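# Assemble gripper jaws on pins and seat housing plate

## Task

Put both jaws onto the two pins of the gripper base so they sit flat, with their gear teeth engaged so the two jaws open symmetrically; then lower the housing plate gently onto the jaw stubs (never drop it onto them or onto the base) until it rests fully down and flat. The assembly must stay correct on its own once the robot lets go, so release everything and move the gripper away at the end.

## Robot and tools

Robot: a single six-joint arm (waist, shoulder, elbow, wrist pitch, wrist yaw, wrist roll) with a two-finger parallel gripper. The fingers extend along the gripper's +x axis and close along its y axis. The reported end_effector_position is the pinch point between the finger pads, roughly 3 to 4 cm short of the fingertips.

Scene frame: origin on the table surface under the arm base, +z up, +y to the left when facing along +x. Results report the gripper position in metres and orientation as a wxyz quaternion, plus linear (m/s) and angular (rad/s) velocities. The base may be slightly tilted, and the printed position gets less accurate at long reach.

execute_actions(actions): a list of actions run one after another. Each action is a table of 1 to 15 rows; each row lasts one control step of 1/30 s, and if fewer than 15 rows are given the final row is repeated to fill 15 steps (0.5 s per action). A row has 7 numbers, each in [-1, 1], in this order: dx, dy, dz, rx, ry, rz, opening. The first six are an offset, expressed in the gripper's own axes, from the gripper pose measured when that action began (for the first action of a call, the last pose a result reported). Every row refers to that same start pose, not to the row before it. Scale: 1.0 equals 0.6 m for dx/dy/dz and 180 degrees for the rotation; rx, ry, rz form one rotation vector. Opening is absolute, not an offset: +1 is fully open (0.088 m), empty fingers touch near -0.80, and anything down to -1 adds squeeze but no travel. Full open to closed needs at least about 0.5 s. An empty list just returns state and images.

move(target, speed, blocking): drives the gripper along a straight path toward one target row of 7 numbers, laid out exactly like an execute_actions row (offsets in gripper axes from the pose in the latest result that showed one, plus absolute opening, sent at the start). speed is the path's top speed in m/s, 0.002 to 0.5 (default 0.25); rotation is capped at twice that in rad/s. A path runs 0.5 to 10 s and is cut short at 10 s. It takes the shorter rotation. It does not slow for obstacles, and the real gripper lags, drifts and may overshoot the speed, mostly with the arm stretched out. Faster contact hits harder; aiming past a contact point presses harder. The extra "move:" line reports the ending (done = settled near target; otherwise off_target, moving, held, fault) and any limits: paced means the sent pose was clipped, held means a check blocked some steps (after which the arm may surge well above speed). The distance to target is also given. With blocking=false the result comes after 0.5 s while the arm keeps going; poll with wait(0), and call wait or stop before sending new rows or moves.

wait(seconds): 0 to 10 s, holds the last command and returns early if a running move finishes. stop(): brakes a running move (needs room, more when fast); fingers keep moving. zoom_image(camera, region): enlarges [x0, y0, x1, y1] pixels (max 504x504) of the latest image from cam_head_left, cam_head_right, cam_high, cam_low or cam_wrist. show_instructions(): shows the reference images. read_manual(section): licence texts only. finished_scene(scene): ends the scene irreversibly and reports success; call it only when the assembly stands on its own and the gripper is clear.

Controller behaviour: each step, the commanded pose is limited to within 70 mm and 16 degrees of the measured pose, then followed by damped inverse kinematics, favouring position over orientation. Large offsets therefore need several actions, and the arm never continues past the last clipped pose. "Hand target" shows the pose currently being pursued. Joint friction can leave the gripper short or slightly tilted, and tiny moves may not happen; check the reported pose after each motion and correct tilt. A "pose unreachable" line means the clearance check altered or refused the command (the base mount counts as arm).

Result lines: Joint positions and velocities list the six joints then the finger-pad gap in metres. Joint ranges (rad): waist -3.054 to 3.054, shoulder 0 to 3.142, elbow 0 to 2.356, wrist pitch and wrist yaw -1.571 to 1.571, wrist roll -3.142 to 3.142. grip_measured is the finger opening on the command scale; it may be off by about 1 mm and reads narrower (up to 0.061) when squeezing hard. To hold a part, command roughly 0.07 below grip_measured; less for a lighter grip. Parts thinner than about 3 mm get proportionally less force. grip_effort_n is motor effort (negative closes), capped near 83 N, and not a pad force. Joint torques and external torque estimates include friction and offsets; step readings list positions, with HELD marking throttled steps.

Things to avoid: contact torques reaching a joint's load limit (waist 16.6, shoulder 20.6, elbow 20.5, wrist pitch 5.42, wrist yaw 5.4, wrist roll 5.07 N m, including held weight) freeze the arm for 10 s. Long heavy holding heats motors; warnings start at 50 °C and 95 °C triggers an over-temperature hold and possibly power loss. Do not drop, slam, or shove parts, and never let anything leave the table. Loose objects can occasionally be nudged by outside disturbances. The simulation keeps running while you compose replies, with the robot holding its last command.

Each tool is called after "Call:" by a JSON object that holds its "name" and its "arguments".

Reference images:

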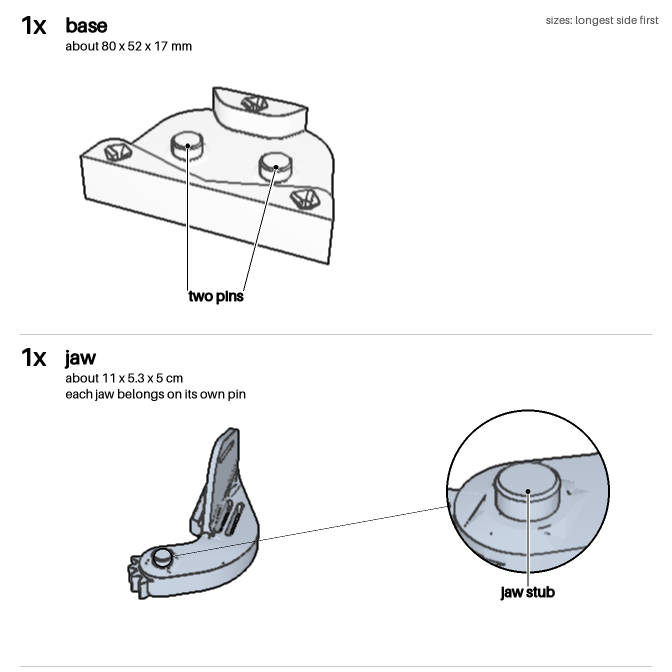

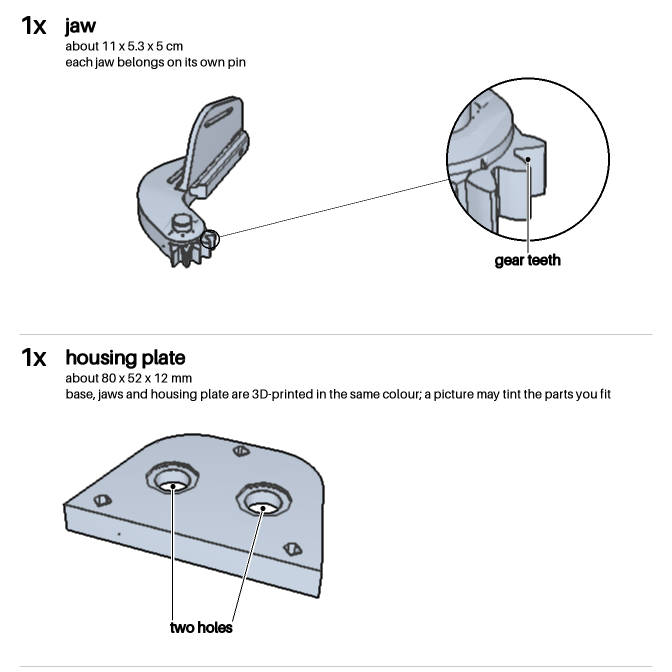

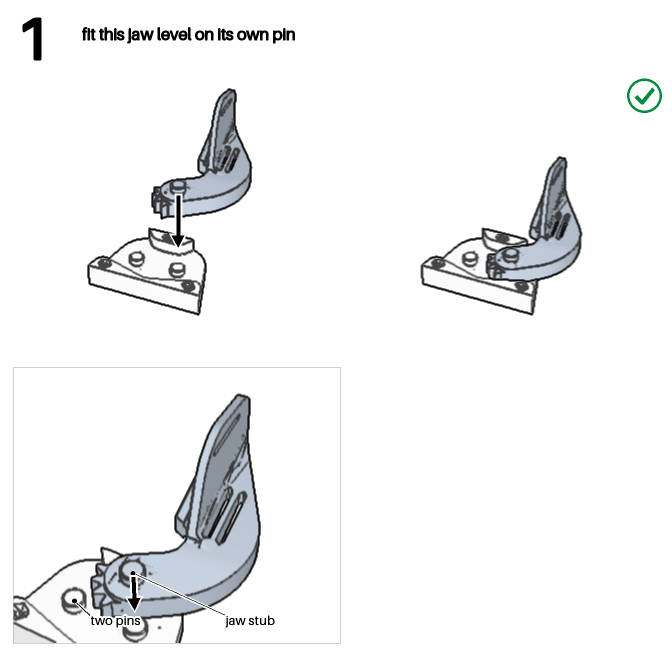

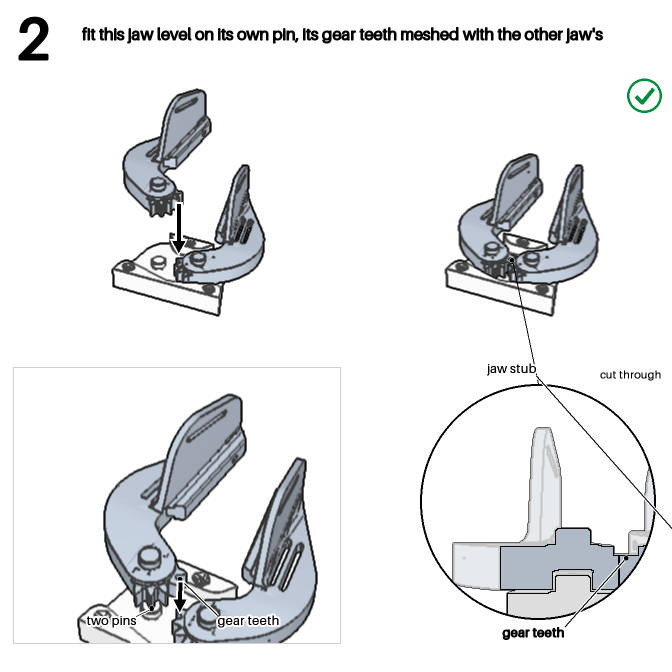

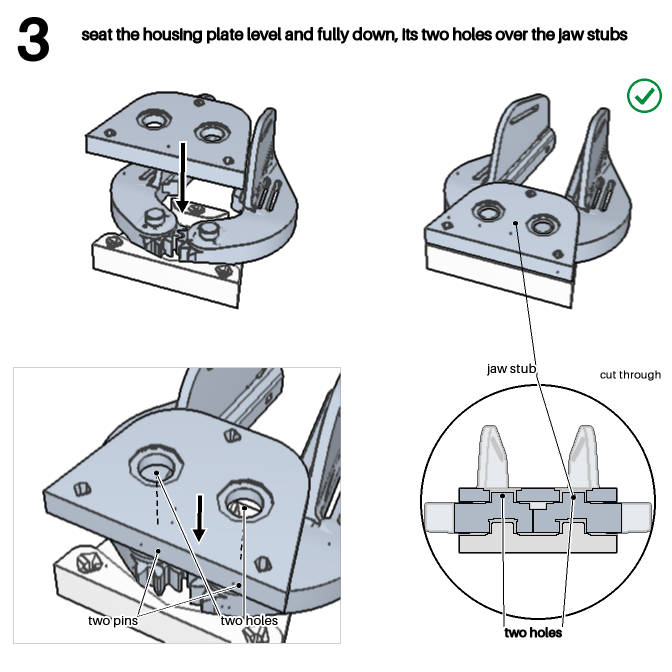

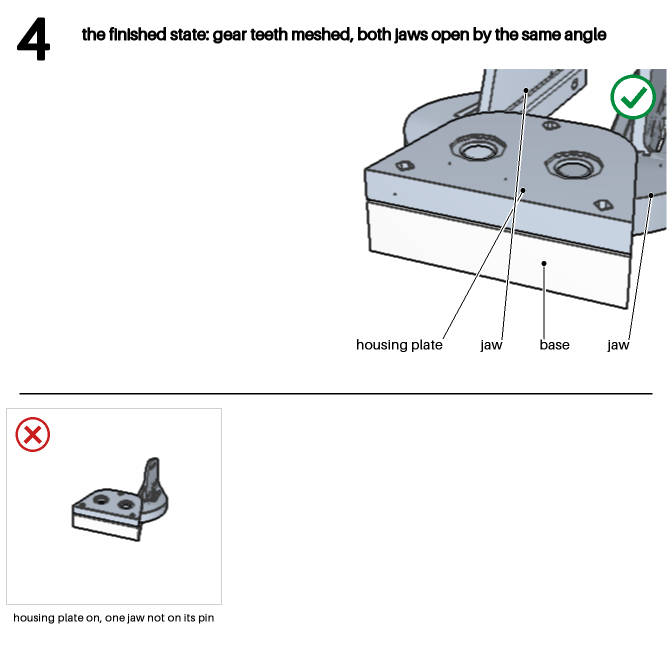

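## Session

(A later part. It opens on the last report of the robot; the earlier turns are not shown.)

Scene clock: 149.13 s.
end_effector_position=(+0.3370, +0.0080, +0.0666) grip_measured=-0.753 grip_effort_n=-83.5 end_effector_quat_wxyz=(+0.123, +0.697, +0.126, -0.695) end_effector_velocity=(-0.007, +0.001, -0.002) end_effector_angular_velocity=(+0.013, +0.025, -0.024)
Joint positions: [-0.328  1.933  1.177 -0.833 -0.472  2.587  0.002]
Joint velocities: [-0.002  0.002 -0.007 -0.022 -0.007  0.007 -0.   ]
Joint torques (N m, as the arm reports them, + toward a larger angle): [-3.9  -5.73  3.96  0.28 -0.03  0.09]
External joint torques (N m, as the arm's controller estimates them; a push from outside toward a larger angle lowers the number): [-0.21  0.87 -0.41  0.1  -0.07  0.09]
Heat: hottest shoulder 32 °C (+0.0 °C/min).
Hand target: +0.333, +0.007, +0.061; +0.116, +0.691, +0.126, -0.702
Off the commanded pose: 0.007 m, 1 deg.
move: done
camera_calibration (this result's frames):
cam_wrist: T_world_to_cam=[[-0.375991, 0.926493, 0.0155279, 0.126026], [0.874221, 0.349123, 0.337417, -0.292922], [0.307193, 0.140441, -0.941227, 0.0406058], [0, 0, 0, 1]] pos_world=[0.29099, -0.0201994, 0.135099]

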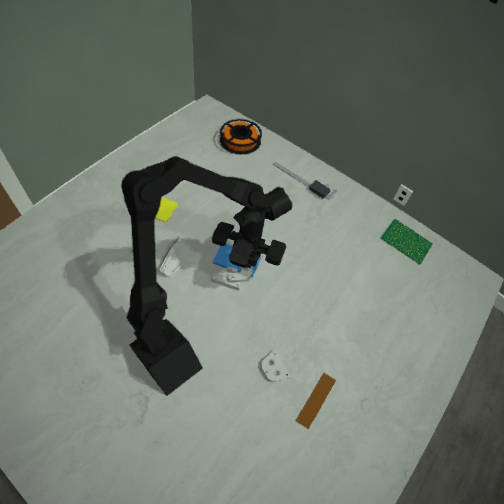

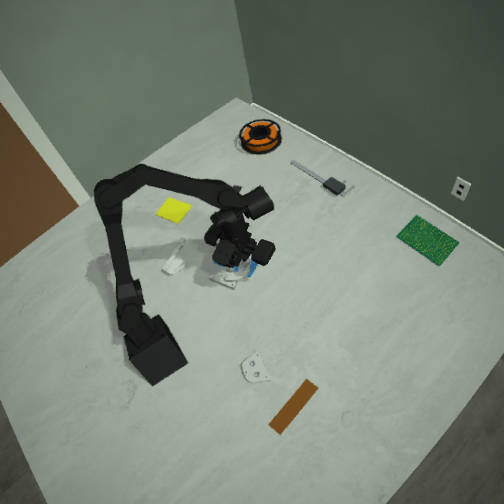

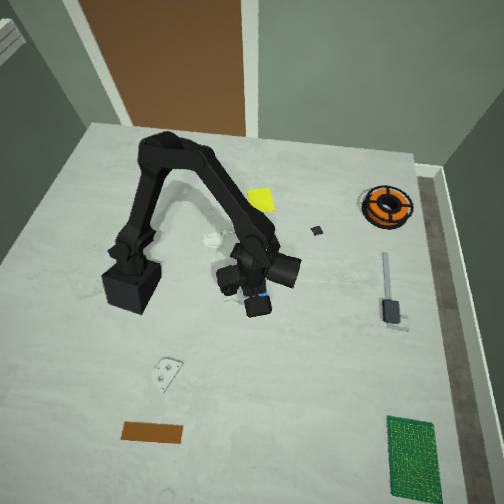

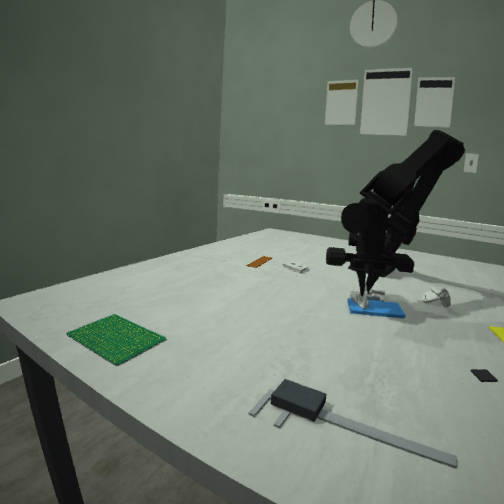

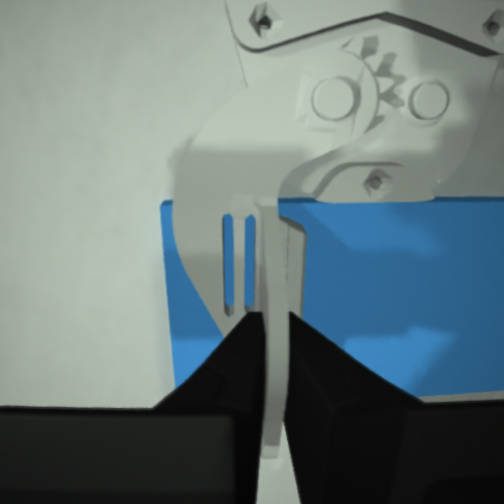

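Call:
{"name": "zoom_image", "arguments": {"camera": "cam_low", "region": [335, 260, 415, 325]}}

Call:
{"name": "zoom_image", "arguments": {"camera": "cam_wrist", "region": [230, 0, 504, 200]}}

Region (335, 260, 415, 325) of cam_low's 504x504 image, scaled by 6.300, with more detail than that image has; it fills the top 410 rows of this view, and the rest is white.

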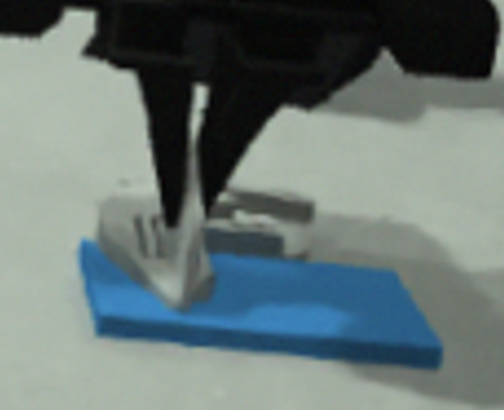

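Region (230, 0, 504, 200) of cam_wrist's 504x504 image, scaled by 1.839, with more detail than that image has; it fills the top 368 rows of this view, and the rest is white.

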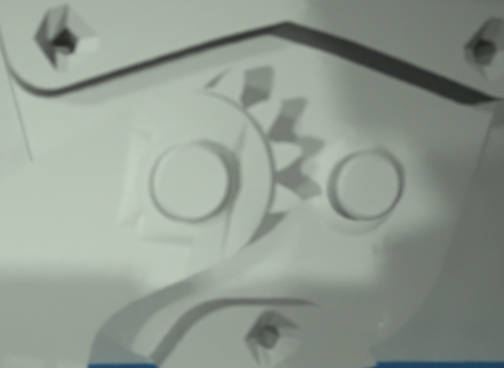

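Call:
{"name": "execute_actions", "arguments": {"actions": [[[0.0097,-0.0006,0.0063,0.0031,-0.005,-0.004,-0.85],[0.0102,-0.0006,0.0063,0.0031,-0.005,-0.004,-0.85],[0.0107,-0.0006,0.0063,0.0031,-0.005,-0.004,-0.85],[0.0112,-0.0006,0.0063,0.0031,-0.005,-0.004,-0.85],[0.0117,-0.0006,0.0063,0.0031,-0.005,-0.004,-0.85],[0.0122,-0.0006,0.0063,0.0031,-0.005,-0.004,-0.85],[0.0127,-0.0006,0.0063,0.0031,-0.005,-0.004,-0.85],[0.0132,-0.0006,0.0063,0.0031,-0.005,-0.004,-0.85]]]}}

Scene clock: 155.53 s.
end_effector_position=(+0.3375, +0.0077, +0.0661) grip_measured=-0.753 grip_effort_n=-83.5 end_effector_quat_wxyz=(+0.123, +0.697, +0.126, -0.695) end_effector_velocity=(+0.001, -0.002, +0.001) end_effector_angular_velocity=(-0.009, -0.006, +0.008)
Joint positions: [-0.328  1.934  1.176 -0.828 -0.473  2.589  0.002]
Joint velocities: [-0.002 -0.002 -0.002  0.007  0.007 -0.007 -0.   ]
Joint torques (N m, as the arm reports them, + toward a larger angle): [-3.66 -5.28  3.78  0.44 -0.05  0.1 ]
External joint torques (N m, as the arm's controller estimates them; a push from outside toward a larger angle lowers the number): [ 0.09  1.4  -0.66  0.22 -0.09  0.1 ]
Heat: hottest shoulder 32 °C (+0.0 °C/min).
Hand target: +0.333, +0.007, +0.059; +0.116, +0.691, +0.126, -0.702
Off the commanded pose: 0.009 m, 1 deg.
Step readings (end_effector_position):
0: (+0.3370, +0.0080, +0.0666)
1: (+0.3370, +0.0080, +0.0666)
2: (+0.3370, +0.0080, +0.0665)
4: (+0.3370, +0.0080, +0.0665)
8: (+0.3373, +0.0077, +0.0662)
15: end_effector_position above
camera_calibration (this result's frames):
cam_wrist: T_world_to_cam=[[-0.375211, 0.926823, 0.0147252, 0.126254], [0.873827, 0.348367, 0.339215, -0.293058], [0.309263, 0.140145, -0.940593, 0.0393222], [0, 0, 0, 1]] pos_world=[0.291293, -0.0204345, 0.134537]

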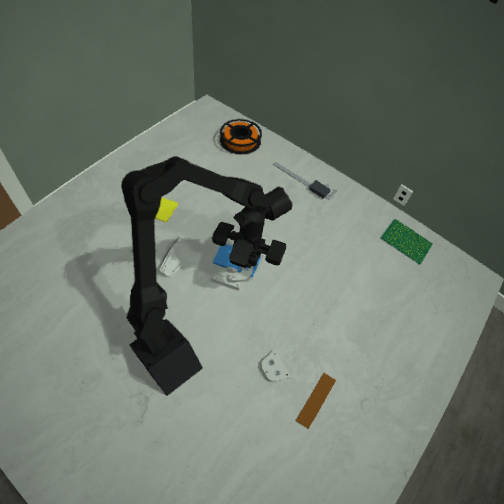

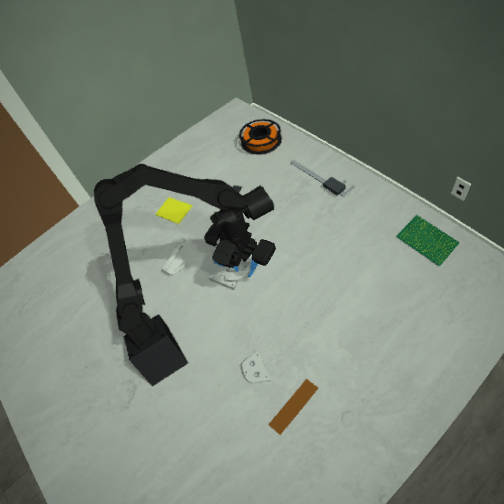

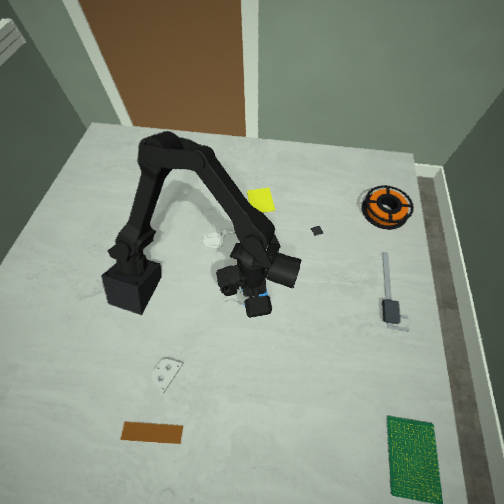

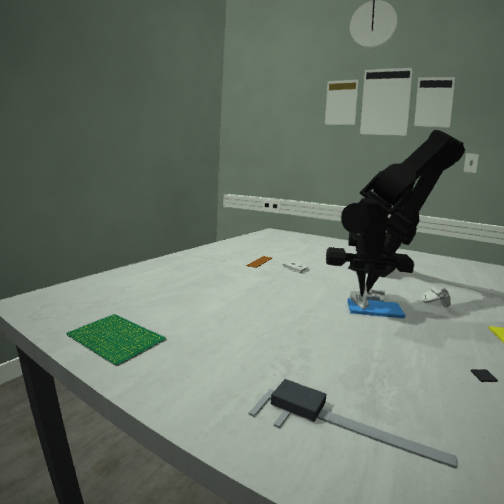

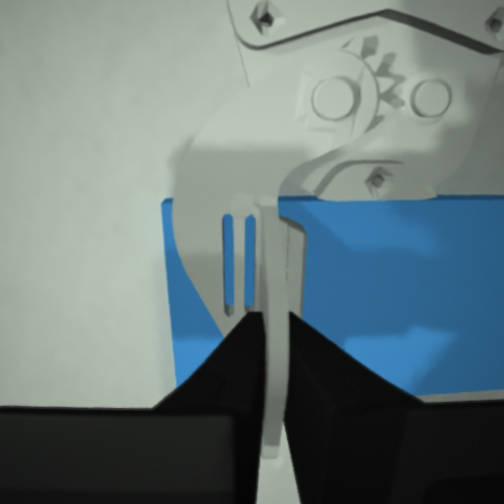

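Call:
{"name": "execute_actions", "arguments": {"actions": [[[0.004,0,0.002,0,0,0,-0.78],[0.003,0,0.001,0,0,0,-0.74],[0.002,0,0,0,0,0,-0.70],[0.002,0,0,0,0,0,-0.66],[0.002,0,0,0,0,0,-0.6],[0.002,0,0,0,0,0,-0.5],[0.001,0,0,0,0,0,-0.4],[0,0,0,0,0,0,-0.3],[-0.002,0,0,0,0,0,-0.3],[-0.005,0,0,0,0,0,-0.3],[-0.009,0,0,0,0,0,-0.3],[-0.014,0,0,0,0,0,-0.3],[-0.020,0,0,0,0,0,-0.3],[-0.027,0,0,0,0,0,-0.3],[-0.034,0,0,0,0,0,-0.3]],[[-0.030,0,-0.004,0,0.004,0,-0.3],[-0.037,0,-0.004,0,0.004,0,-0.3],[-0.044,0,-0.004,0,0.004,0,-0.3],[-0.051,0,-0.004,0,0.004,0,-0.3],[-0.058,0,-0.004,0,0.004,0,-0.3],[-0.065,0,-0.004,0,0.004,0,-0.3],[-0.072,0,-0.004,0,0.004,0,-0.3],[-0.079,0,-0.004,0,0.004,0,-0.3],[-0.085,0,-0.004,0,0.004,0,-0.3],[-0.090,0,-0.004,0,0.004,0,-0.3],[-0.094,0,-0.004,0,0.004,0,-0.3],[-0.097,0,-0.004,0,0.004,0,-0.3],[-0.099,0,-0.004,0,0.004,0,-0.3],[-0.100,0,-0.004,0,0.004,0,-0.3]]]}}

Scene clock: 162.47 s.
end_effector_position=(+0.3337, +0.0063, +0.1222) grip_measured=-0.303 grip_effort_n=13.7 end_effector_quat_wxyz=(+0.111, +0.690, +0.125, -0.704) end_effector_velocity=(+0.006, +0.004, +0.041) end_effector_angular_velocity=(+0.020, -0.024, +0.002)
Joint positions: [-0.412  1.886  1.32  -1.095 -0.473  2.5    0.024]
Joint velocities: [-0.051 -0.027  0.12  -0.154 -0.022 -0.051 -0.   ]
Joint torques (N m, as the arm reports them, + toward a larger angle): [-4.24 -8.36  5.92 -0.04 -0.04 -0.11]
External joint torques (N m, as the arm's controller estimates them; a push from outside toward a larger angle lowers the number): [-0.86 -2.26  1.39 -0.18 -0.07 -0.11]
External joint torques at the end of the 1st action: [-0.87 -2.8   1.57 -0.17  0.   -0.14]
Heat: hottest shoulder 32 °C (-1.0 °C/min).
Hand target: +0.336, +0.008, +0.130; +0.115, +0.694, +0.127, -0.699
Off the commanded pose: 0.008 m, 1 deg.
Step readings (end_effector_position; steps 1 to 15: 1st action; 16 to 30: 2nd action):
0: (+0.3375, +0.0077, +0.0661)
1: (+0.3377, +0.0077, +0.0661)
2: (+0.3378, +0.0076, +0.0661)
4: (+0.3381, +0.0076, +0.0661)
8: (+0.3381, +0.0076, +0.0661)
15: (+0.3322, +0.0074, +0.0700)
16: (+0.3315, +0.0071, +0.0725)
17: (+0.3310, +0.0069, +0.0756)
19: (+0.3307, +0.0064, +0.0830)
23: (+0.3316, +0.0064, +0.0998)
30: end_effector_position above
camera_calibration (this result's frames):
cam_wrist: T_world_to_cam=[[-0.357141, 0.933393, 0.0350343, 0.116737], [0.888819, 0.328076, 0.319948, -0.310798], [0.287144, 0.145406, -0.946787, 0.101486], [0, 0, 0, 1]] pos_world=[0.288794, -0.0217527, 0.191435]

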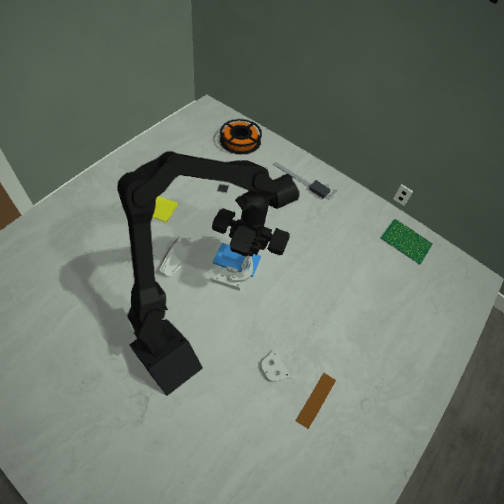

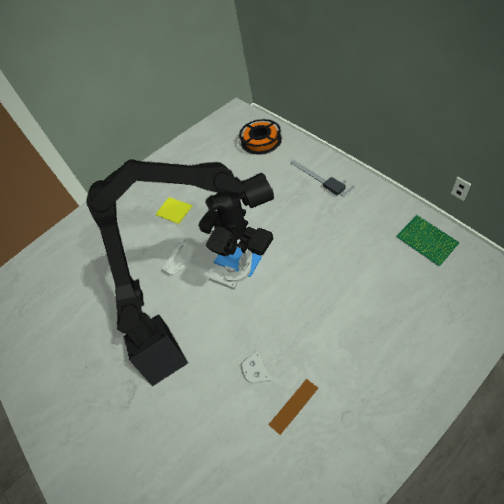

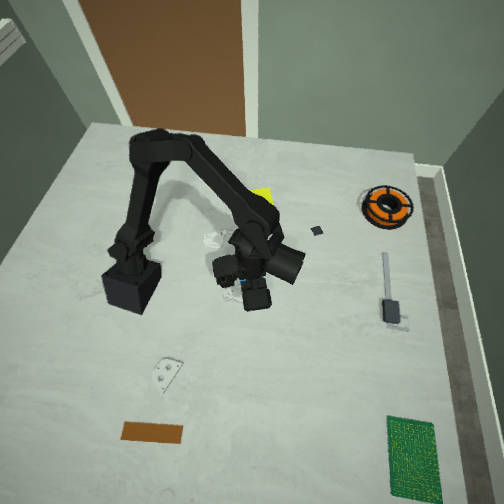

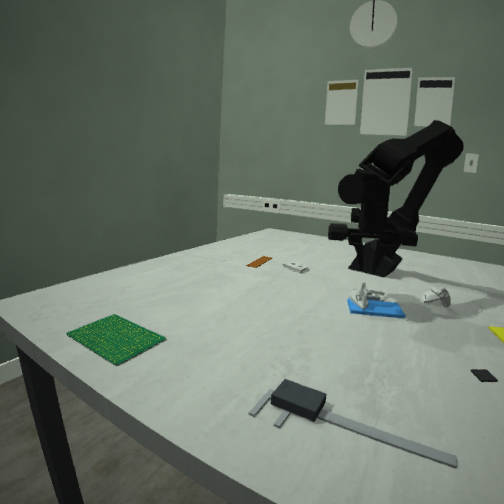

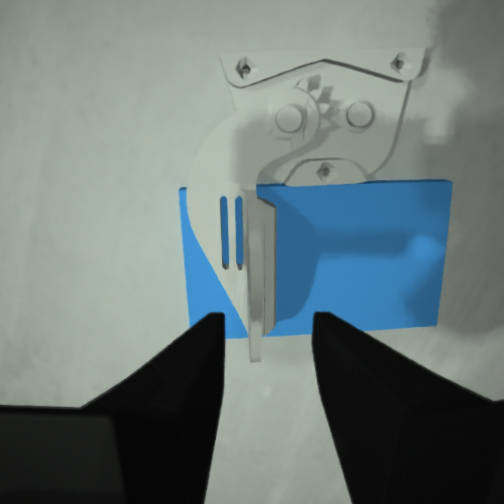

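Call:
{"name": "move", "arguments": {"target": [-0.0547, -0.3208, 0.0637, -0.9543, -0.0103, 0.0085, 0.6], "speed": 0.5}}

Scene clock: 174.30 s.
end_effector_position=(+0.2377, +0.1747, +0.1573) grip_measured=+0.598 grip_effort_n=12.8 end_effector_quat_wxyz=(+0.701, -0.064, +0.708, +0.065) end_effector_velocity=(-0.005, -0.001, +0.000) end_effector_angular_velocity=(+0.002, +0.020, +0.010)
Joint positions: [ 0.078  1.342  1.152 -1.211 -0.437  0.065  0.068]
Joint velocities: [-0.002 -0.002 -0.002 -0.022 -0.007 -0.022 -0.   ]
Joint torques (N m, as the arm reports them, + toward a larger angle): [-1.97 -6.66  5.41  0.1   0.07 -0.12]
External joint torques (N m, as the arm's controller estimates them; a push from outside toward a larger angle lowers the number): [ 0.05 -1.85  0.31 -0.17  0.08 -0.12]
Heat: hottest shoulder 33 °C (-2.0 °C/min).
Hand target: +0.236, +0.176, +0.159; +0.703, -0.068, +0.705, +0.068
Off the commanded pose: 0.004 m, 1 deg.
move: done
camera_calibration (this result's frames):
cam_wrist: T_world_to_cam=[[0.21117, -0.977415, 0.00824755, 0.127001], [-0.91841, -0.19552, 0.343941, 0.225336], [-0.33456, -0.0802046, -0.938955, 0.323784], [0, 0, 0, 1]] pos_world=[0.288457, 0.194159, 0.225469]

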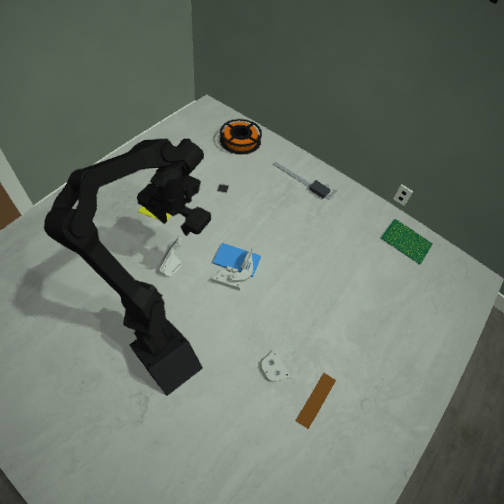

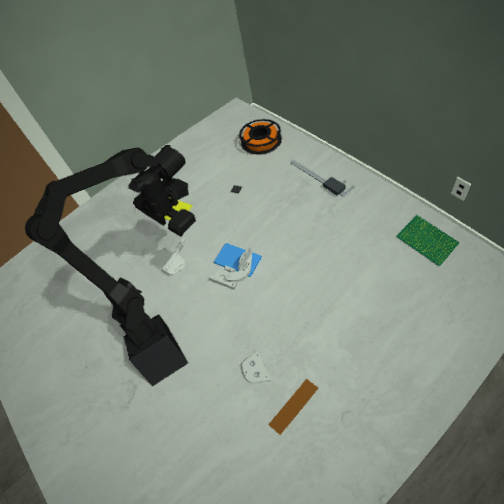

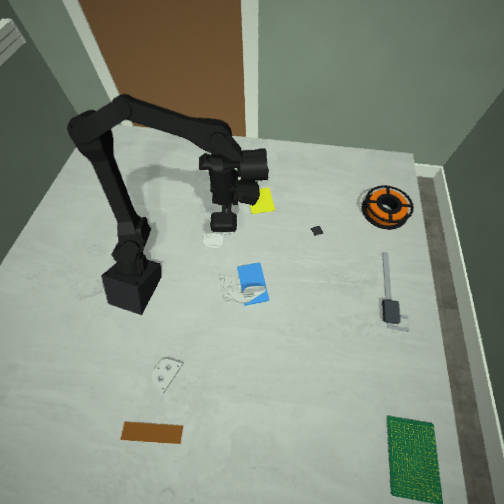

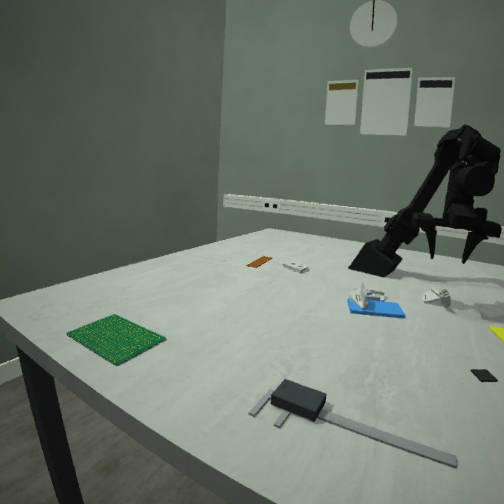

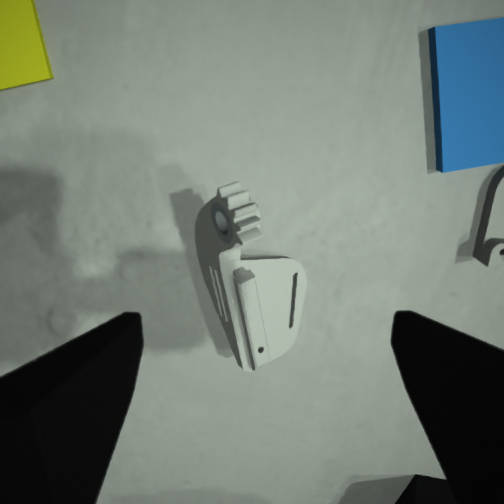

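Call:
{"name": "zoom_image", "arguments": {"camera": "cam_wrist", "region": [140, 160, 370, 390]}}

Call:
{"name": "zoom_image", "arguments": {"camera": "cam_high", "region": [180, 200, 300, 320]}}

Call:
{"name": "zoom_image", "arguments": {"camera": "cam_low", "region": [335, 265, 475, 325]}}

Region (140, 160, 370, 390) of cam_wrist's 504x504 image, scaled by 2.191, with more detail than that image has.

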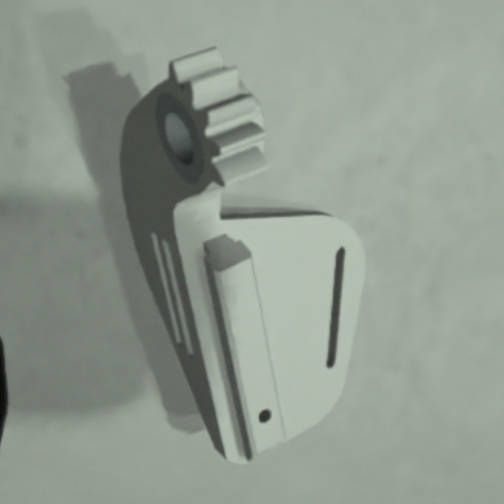

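Region (180, 200, 300, 320) of cam_high's 504x504 image, scaled by 4.200, with more detail than that image has.

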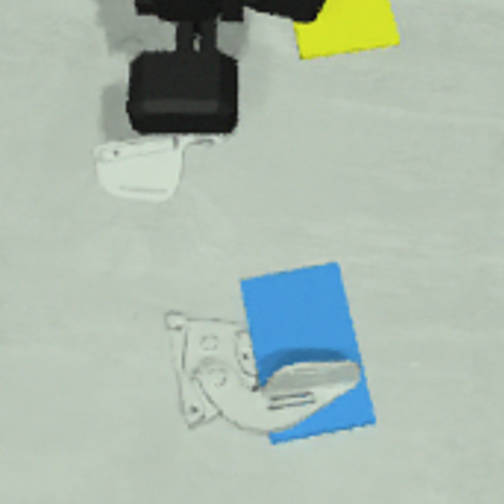

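Region (335, 265, 475, 325) of cam_low's 504x504 image, scaled by 3.600, with more detail than that image has; it fills the top 216 rows of this view, and the rest is white.

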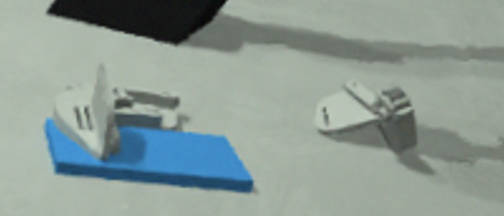

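Call:
{"name": "move", "arguments": {"target": [0.1045, -0.0328, 0.0149, -0.0746, 0.0134, 0.1371, 0.15], "speed": 0.3}}

Scene clock: 194.63 s.
end_effector_position=(+0.2502, +0.1585, +0.0975) grip_measured=+0.153 grip_effort_n=-16.5 end_effector_quat_wxyz=(+0.649, +0.001, +0.702, +0.294) end_effector_velocity=(+0.002, -0.000, -0.001) end_effector_angular_velocity=(+0.011, -0.012, +0.018)
Joint positions: [-0.084  1.611  1.01  -1.065 -0.856 -0.478  0.046]
Joint velocities: [-0.002  0.007  0.002  0.007 -0.007 -0.022 -0.   ]
Joint torques (N m, as the arm reports them, + toward a larger angle): [-3.34 -4.47  4.34 -0.16 -0.37 -0.15]
External joint torques (N m, as the arm's controller estimates them; a push from outside toward a larger angle lowers the number): [-0.65  0.84 -0.03 -0.19 -0.07 -0.13]
Heat: hottest shoulder 33 °C (+0.0 °C/min).
Hand target: +0.249, +0.157, +0.095; +0.645, +0.007, +0.705, +0.293
Off the commanded pose: 0.003 m, 1 deg.
move: done
camera_calibration (this result's frames):
cam_wrist: T_world_to_cam=[[0.409718, -0.817742, -0.404264, 0.0742431], [-0.79578, -0.537054, 0.279833, 0.283925], [-0.445943, 0.207052, -0.870784, 0.246244], [0, 0, 0, 1]] pos_world=[0.305333, 0.162209, 0.164987]

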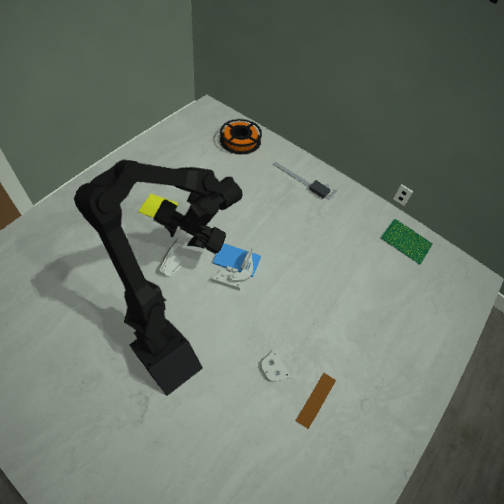

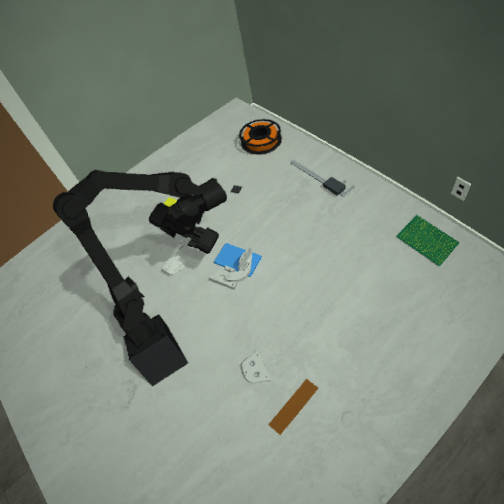

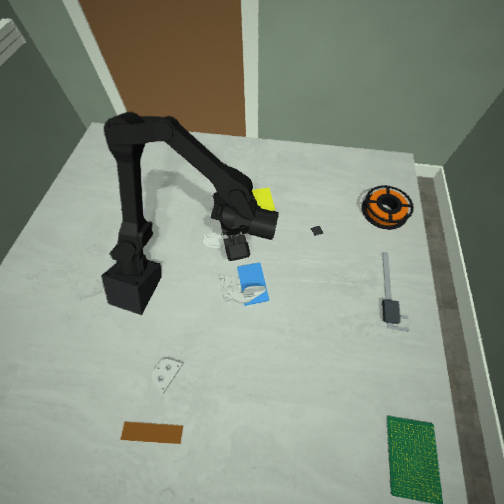

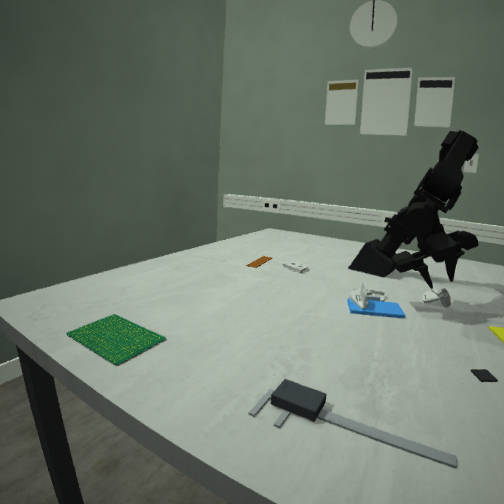

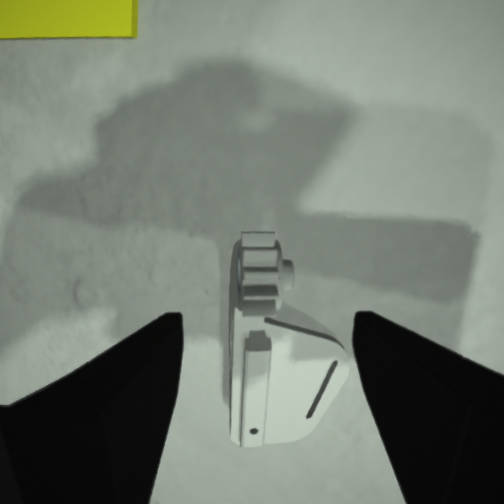

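Call:
{"name": "zoom_image", "arguments": {"camera": "cam_wrist", "region": [150, 210, 400, 460]}}

Call:
{"name": "zoom_image", "arguments": {"camera": "cam_low", "region": [390, 225, 490, 320]}}

Region (150, 210, 400, 460) of cam_wrist's 504x504 image, scaled by 2.016, with more detail than that image has.

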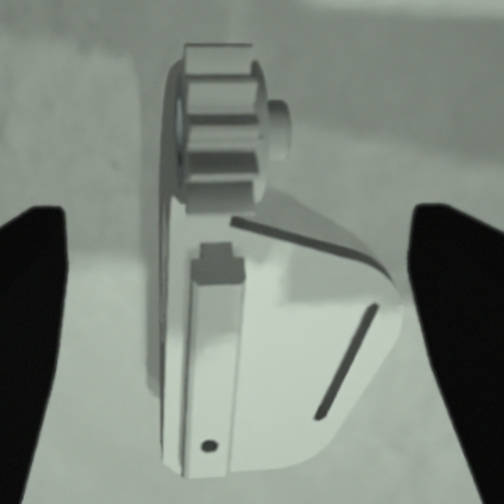

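Region (390, 225, 490, 320) of cam_low's 504x504 image, scaled by 5.040, with more detail than that image has; it fills the top 479 rows of this view, and the rest is white.

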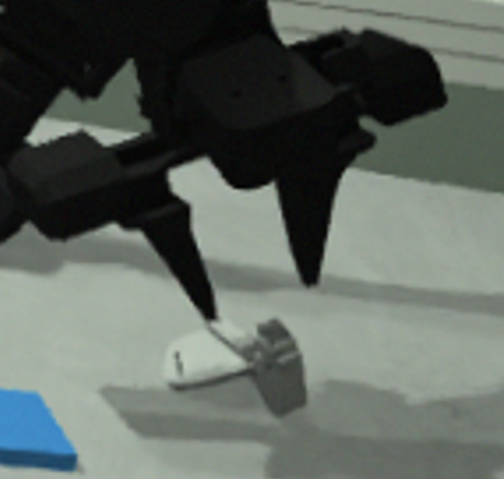

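Call:
{"name": "move", "arguments": {"target": [0.064, -0.0057, 0.0035, 0, 0.004, 0.028, 0.05], "speed": 0.1}}

Scene clock: 199.47 s.
end_effector_position=(+0.2499, +0.1721, +0.0652) grip_measured=+0.053 grip_effort_n=-16.5 end_effector_quat_wxyz=(+0.636, +0.024, +0.700, +0.325) end_effector_velocity=(+0.001, -0.001, -0.001) end_effector_angular_velocity=(+0.005, +0.005, -0.011)
Joint positions: [-0.01   1.687  0.956 -0.901 -0.933 -0.42   0.042]
Joint velocities: [-0.002  0.007 -0.002  0.007 -0.007  0.007 -0.   ]
Joint torques (N m, as the arm reports them, + toward a larger angle): [-2.83 -4.79  3.52  0.11 -0.42  0.04]
External joint torques (N m, as the arm's controller estimates them; a push from outside toward a larger angle lowers the number): [-0.07  0.81 -0.4   0.09 -0.08  0.07]
Heat: hottest shoulder 33 °C (+0.0 °C/min).
Hand target: +0.247, +0.171, +0.061; +0.631, +0.031, +0.705, +0.322
Off the commanded pose: 0.005 m, 1 deg.
move: done
camera_calibration (this result's frames):
cam_wrist: T_world_to_cam=[[0.409335, -0.778673, -0.475514, 0.0704623], [-0.779552, -0.569287, 0.261172, 0.302734], [-0.474071, 0.263781, -0.840045, 0.210482], [0, 0, 0, 1]] pos_world=[0.306938, 0.171688, 0.131255]

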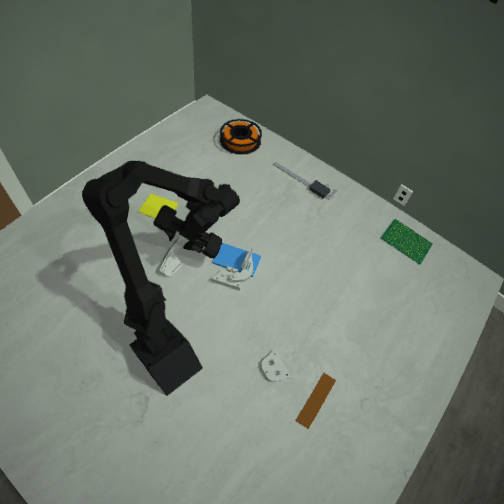

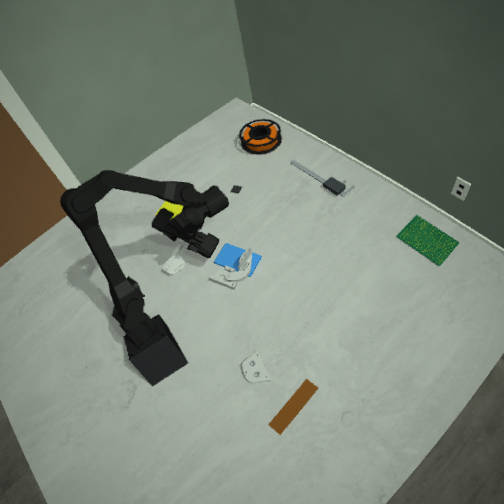

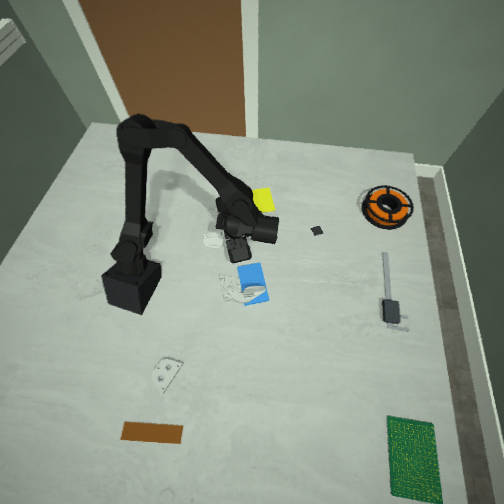

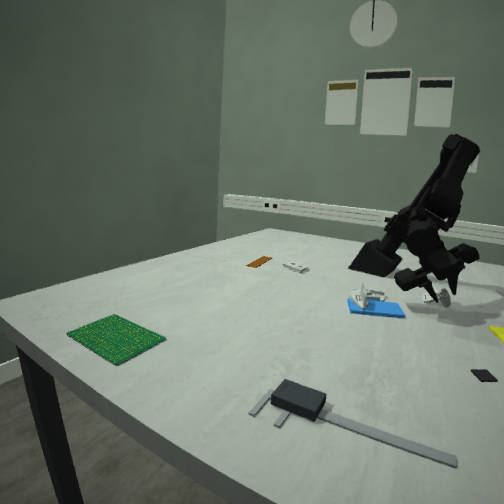

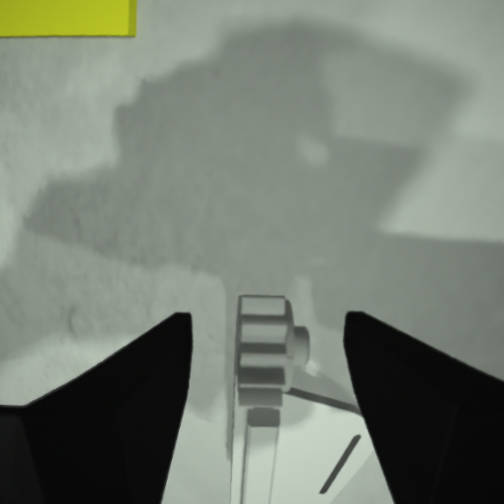

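Call:
{"name": "zoom_image", "arguments": {"camera": "cam_wrist", "region": [160, 270, 394, 504]}}

Call:
{"name": "zoom_image", "arguments": {"camera": "cam_low", "region": [390, 235, 490, 320]}}

Call:
{"name": "zoom_image", "arguments": {"camera": "cam_head_left", "region": [140, 200, 230, 290]}}

Region (160, 270, 394, 504) of cam_wrist's 504x504 image, scaled by 2.154, with more detail than that image has.

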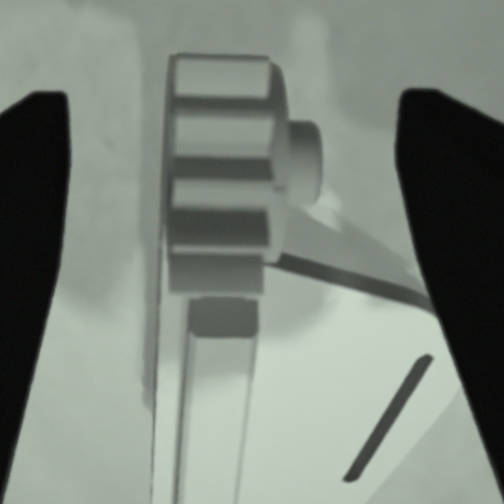

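Region (390, 235, 490, 320) of cam_low's 504x504 image, scaled by 5.040, with more detail than that image has; it fills the top 428 rows of this view, and the rest is white.

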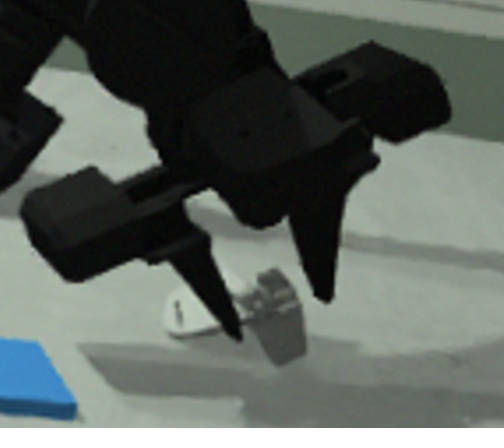

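Region (140, 200, 230, 290) of cam_head_left's 504x504 image, scaled by 5.600, with more detail than that image has.

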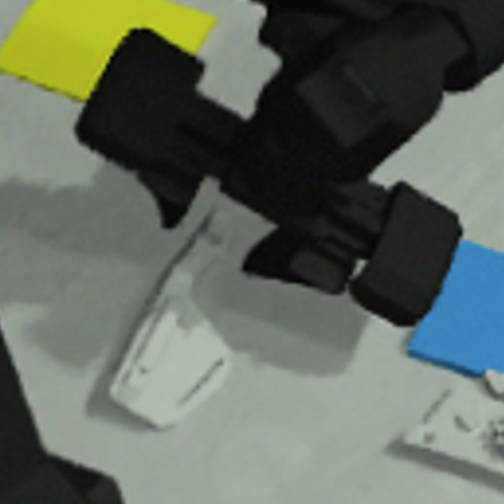

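Call:
{"name": "execute_actions", "arguments": {"actions": []}}

Scene clock: 208.77 s.
end_effector_position=(+0.2501, +0.1721, +0.0652) grip_measured=+0.053 grip_effort_n=-16.5 end_effector_quat_wxyz=(+0.636, +0.024, +0.699, +0.325) end_effector_velocity=(-0.001, +0.001, +0.002) end_effector_angular_velocity=(+0.005, +0.005, -0.011)
Joint positions: [-0.01   1.687  0.956 -0.9   -0.933 -0.42   0.042]
Joint velocities: [-0.002 -0.007 -0.002 -0.007 -0.007  0.007 -0.   ]
Joint torques (N m, as the arm reports them, + toward a larger angle): [-2.82 -4.78  3.55  0.12 -0.42  0.06]
External joint torques (N m, as the arm's controller estimates them; a push from outside toward a larger angle lowers the number): [-0.07  0.91 -0.41  0.1  -0.07  0.09]
Heat: hottest shoulder 32 °C (+0.0 °C/min).
Hand target: +0.247, +0.171, +0.061; +0.631, +0.031, +0.705, +0.323
Off the commanded pose: 0.005 m, 1 deg.
camera_calibration (this result's frames):
cam_wrist: T_world_to_cam=[[0.409799, -0.778415, -0.475535, 0.0702764], [-0.779713, -0.56948, 0.260267, 0.303043], [-0.473404, 0.264124, -0.840314, 0.210337], [0, 0, 0, 1]] pos_world=[0.307062, 0.171726, 0.131295]

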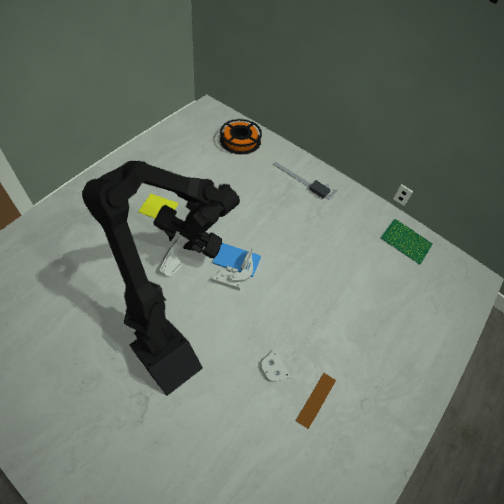

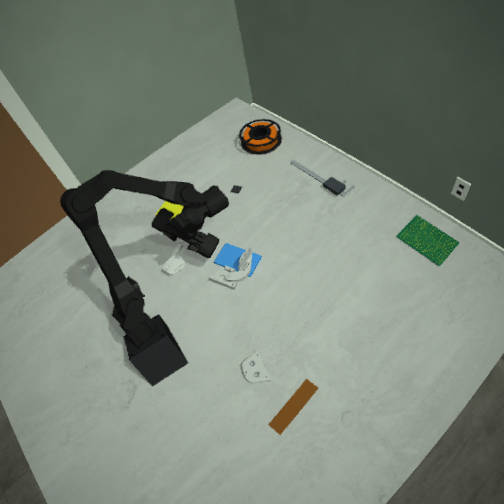

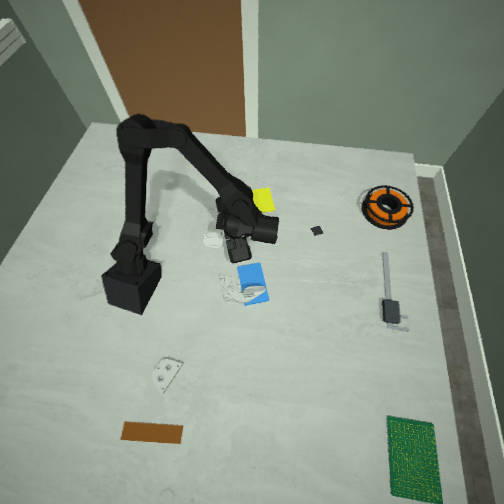

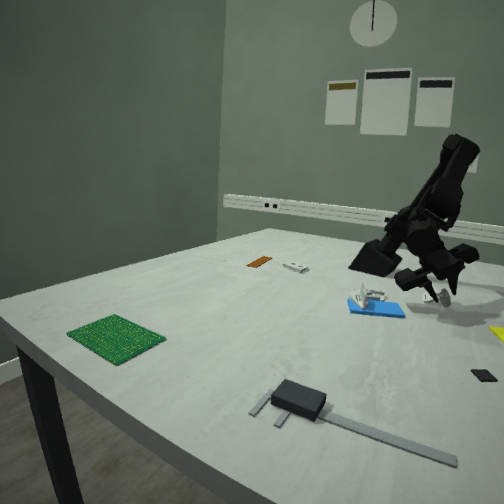

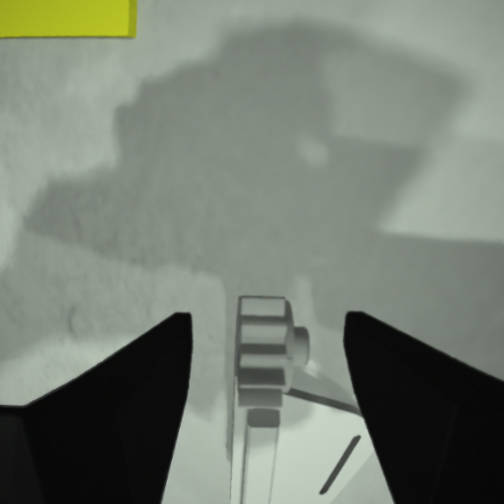

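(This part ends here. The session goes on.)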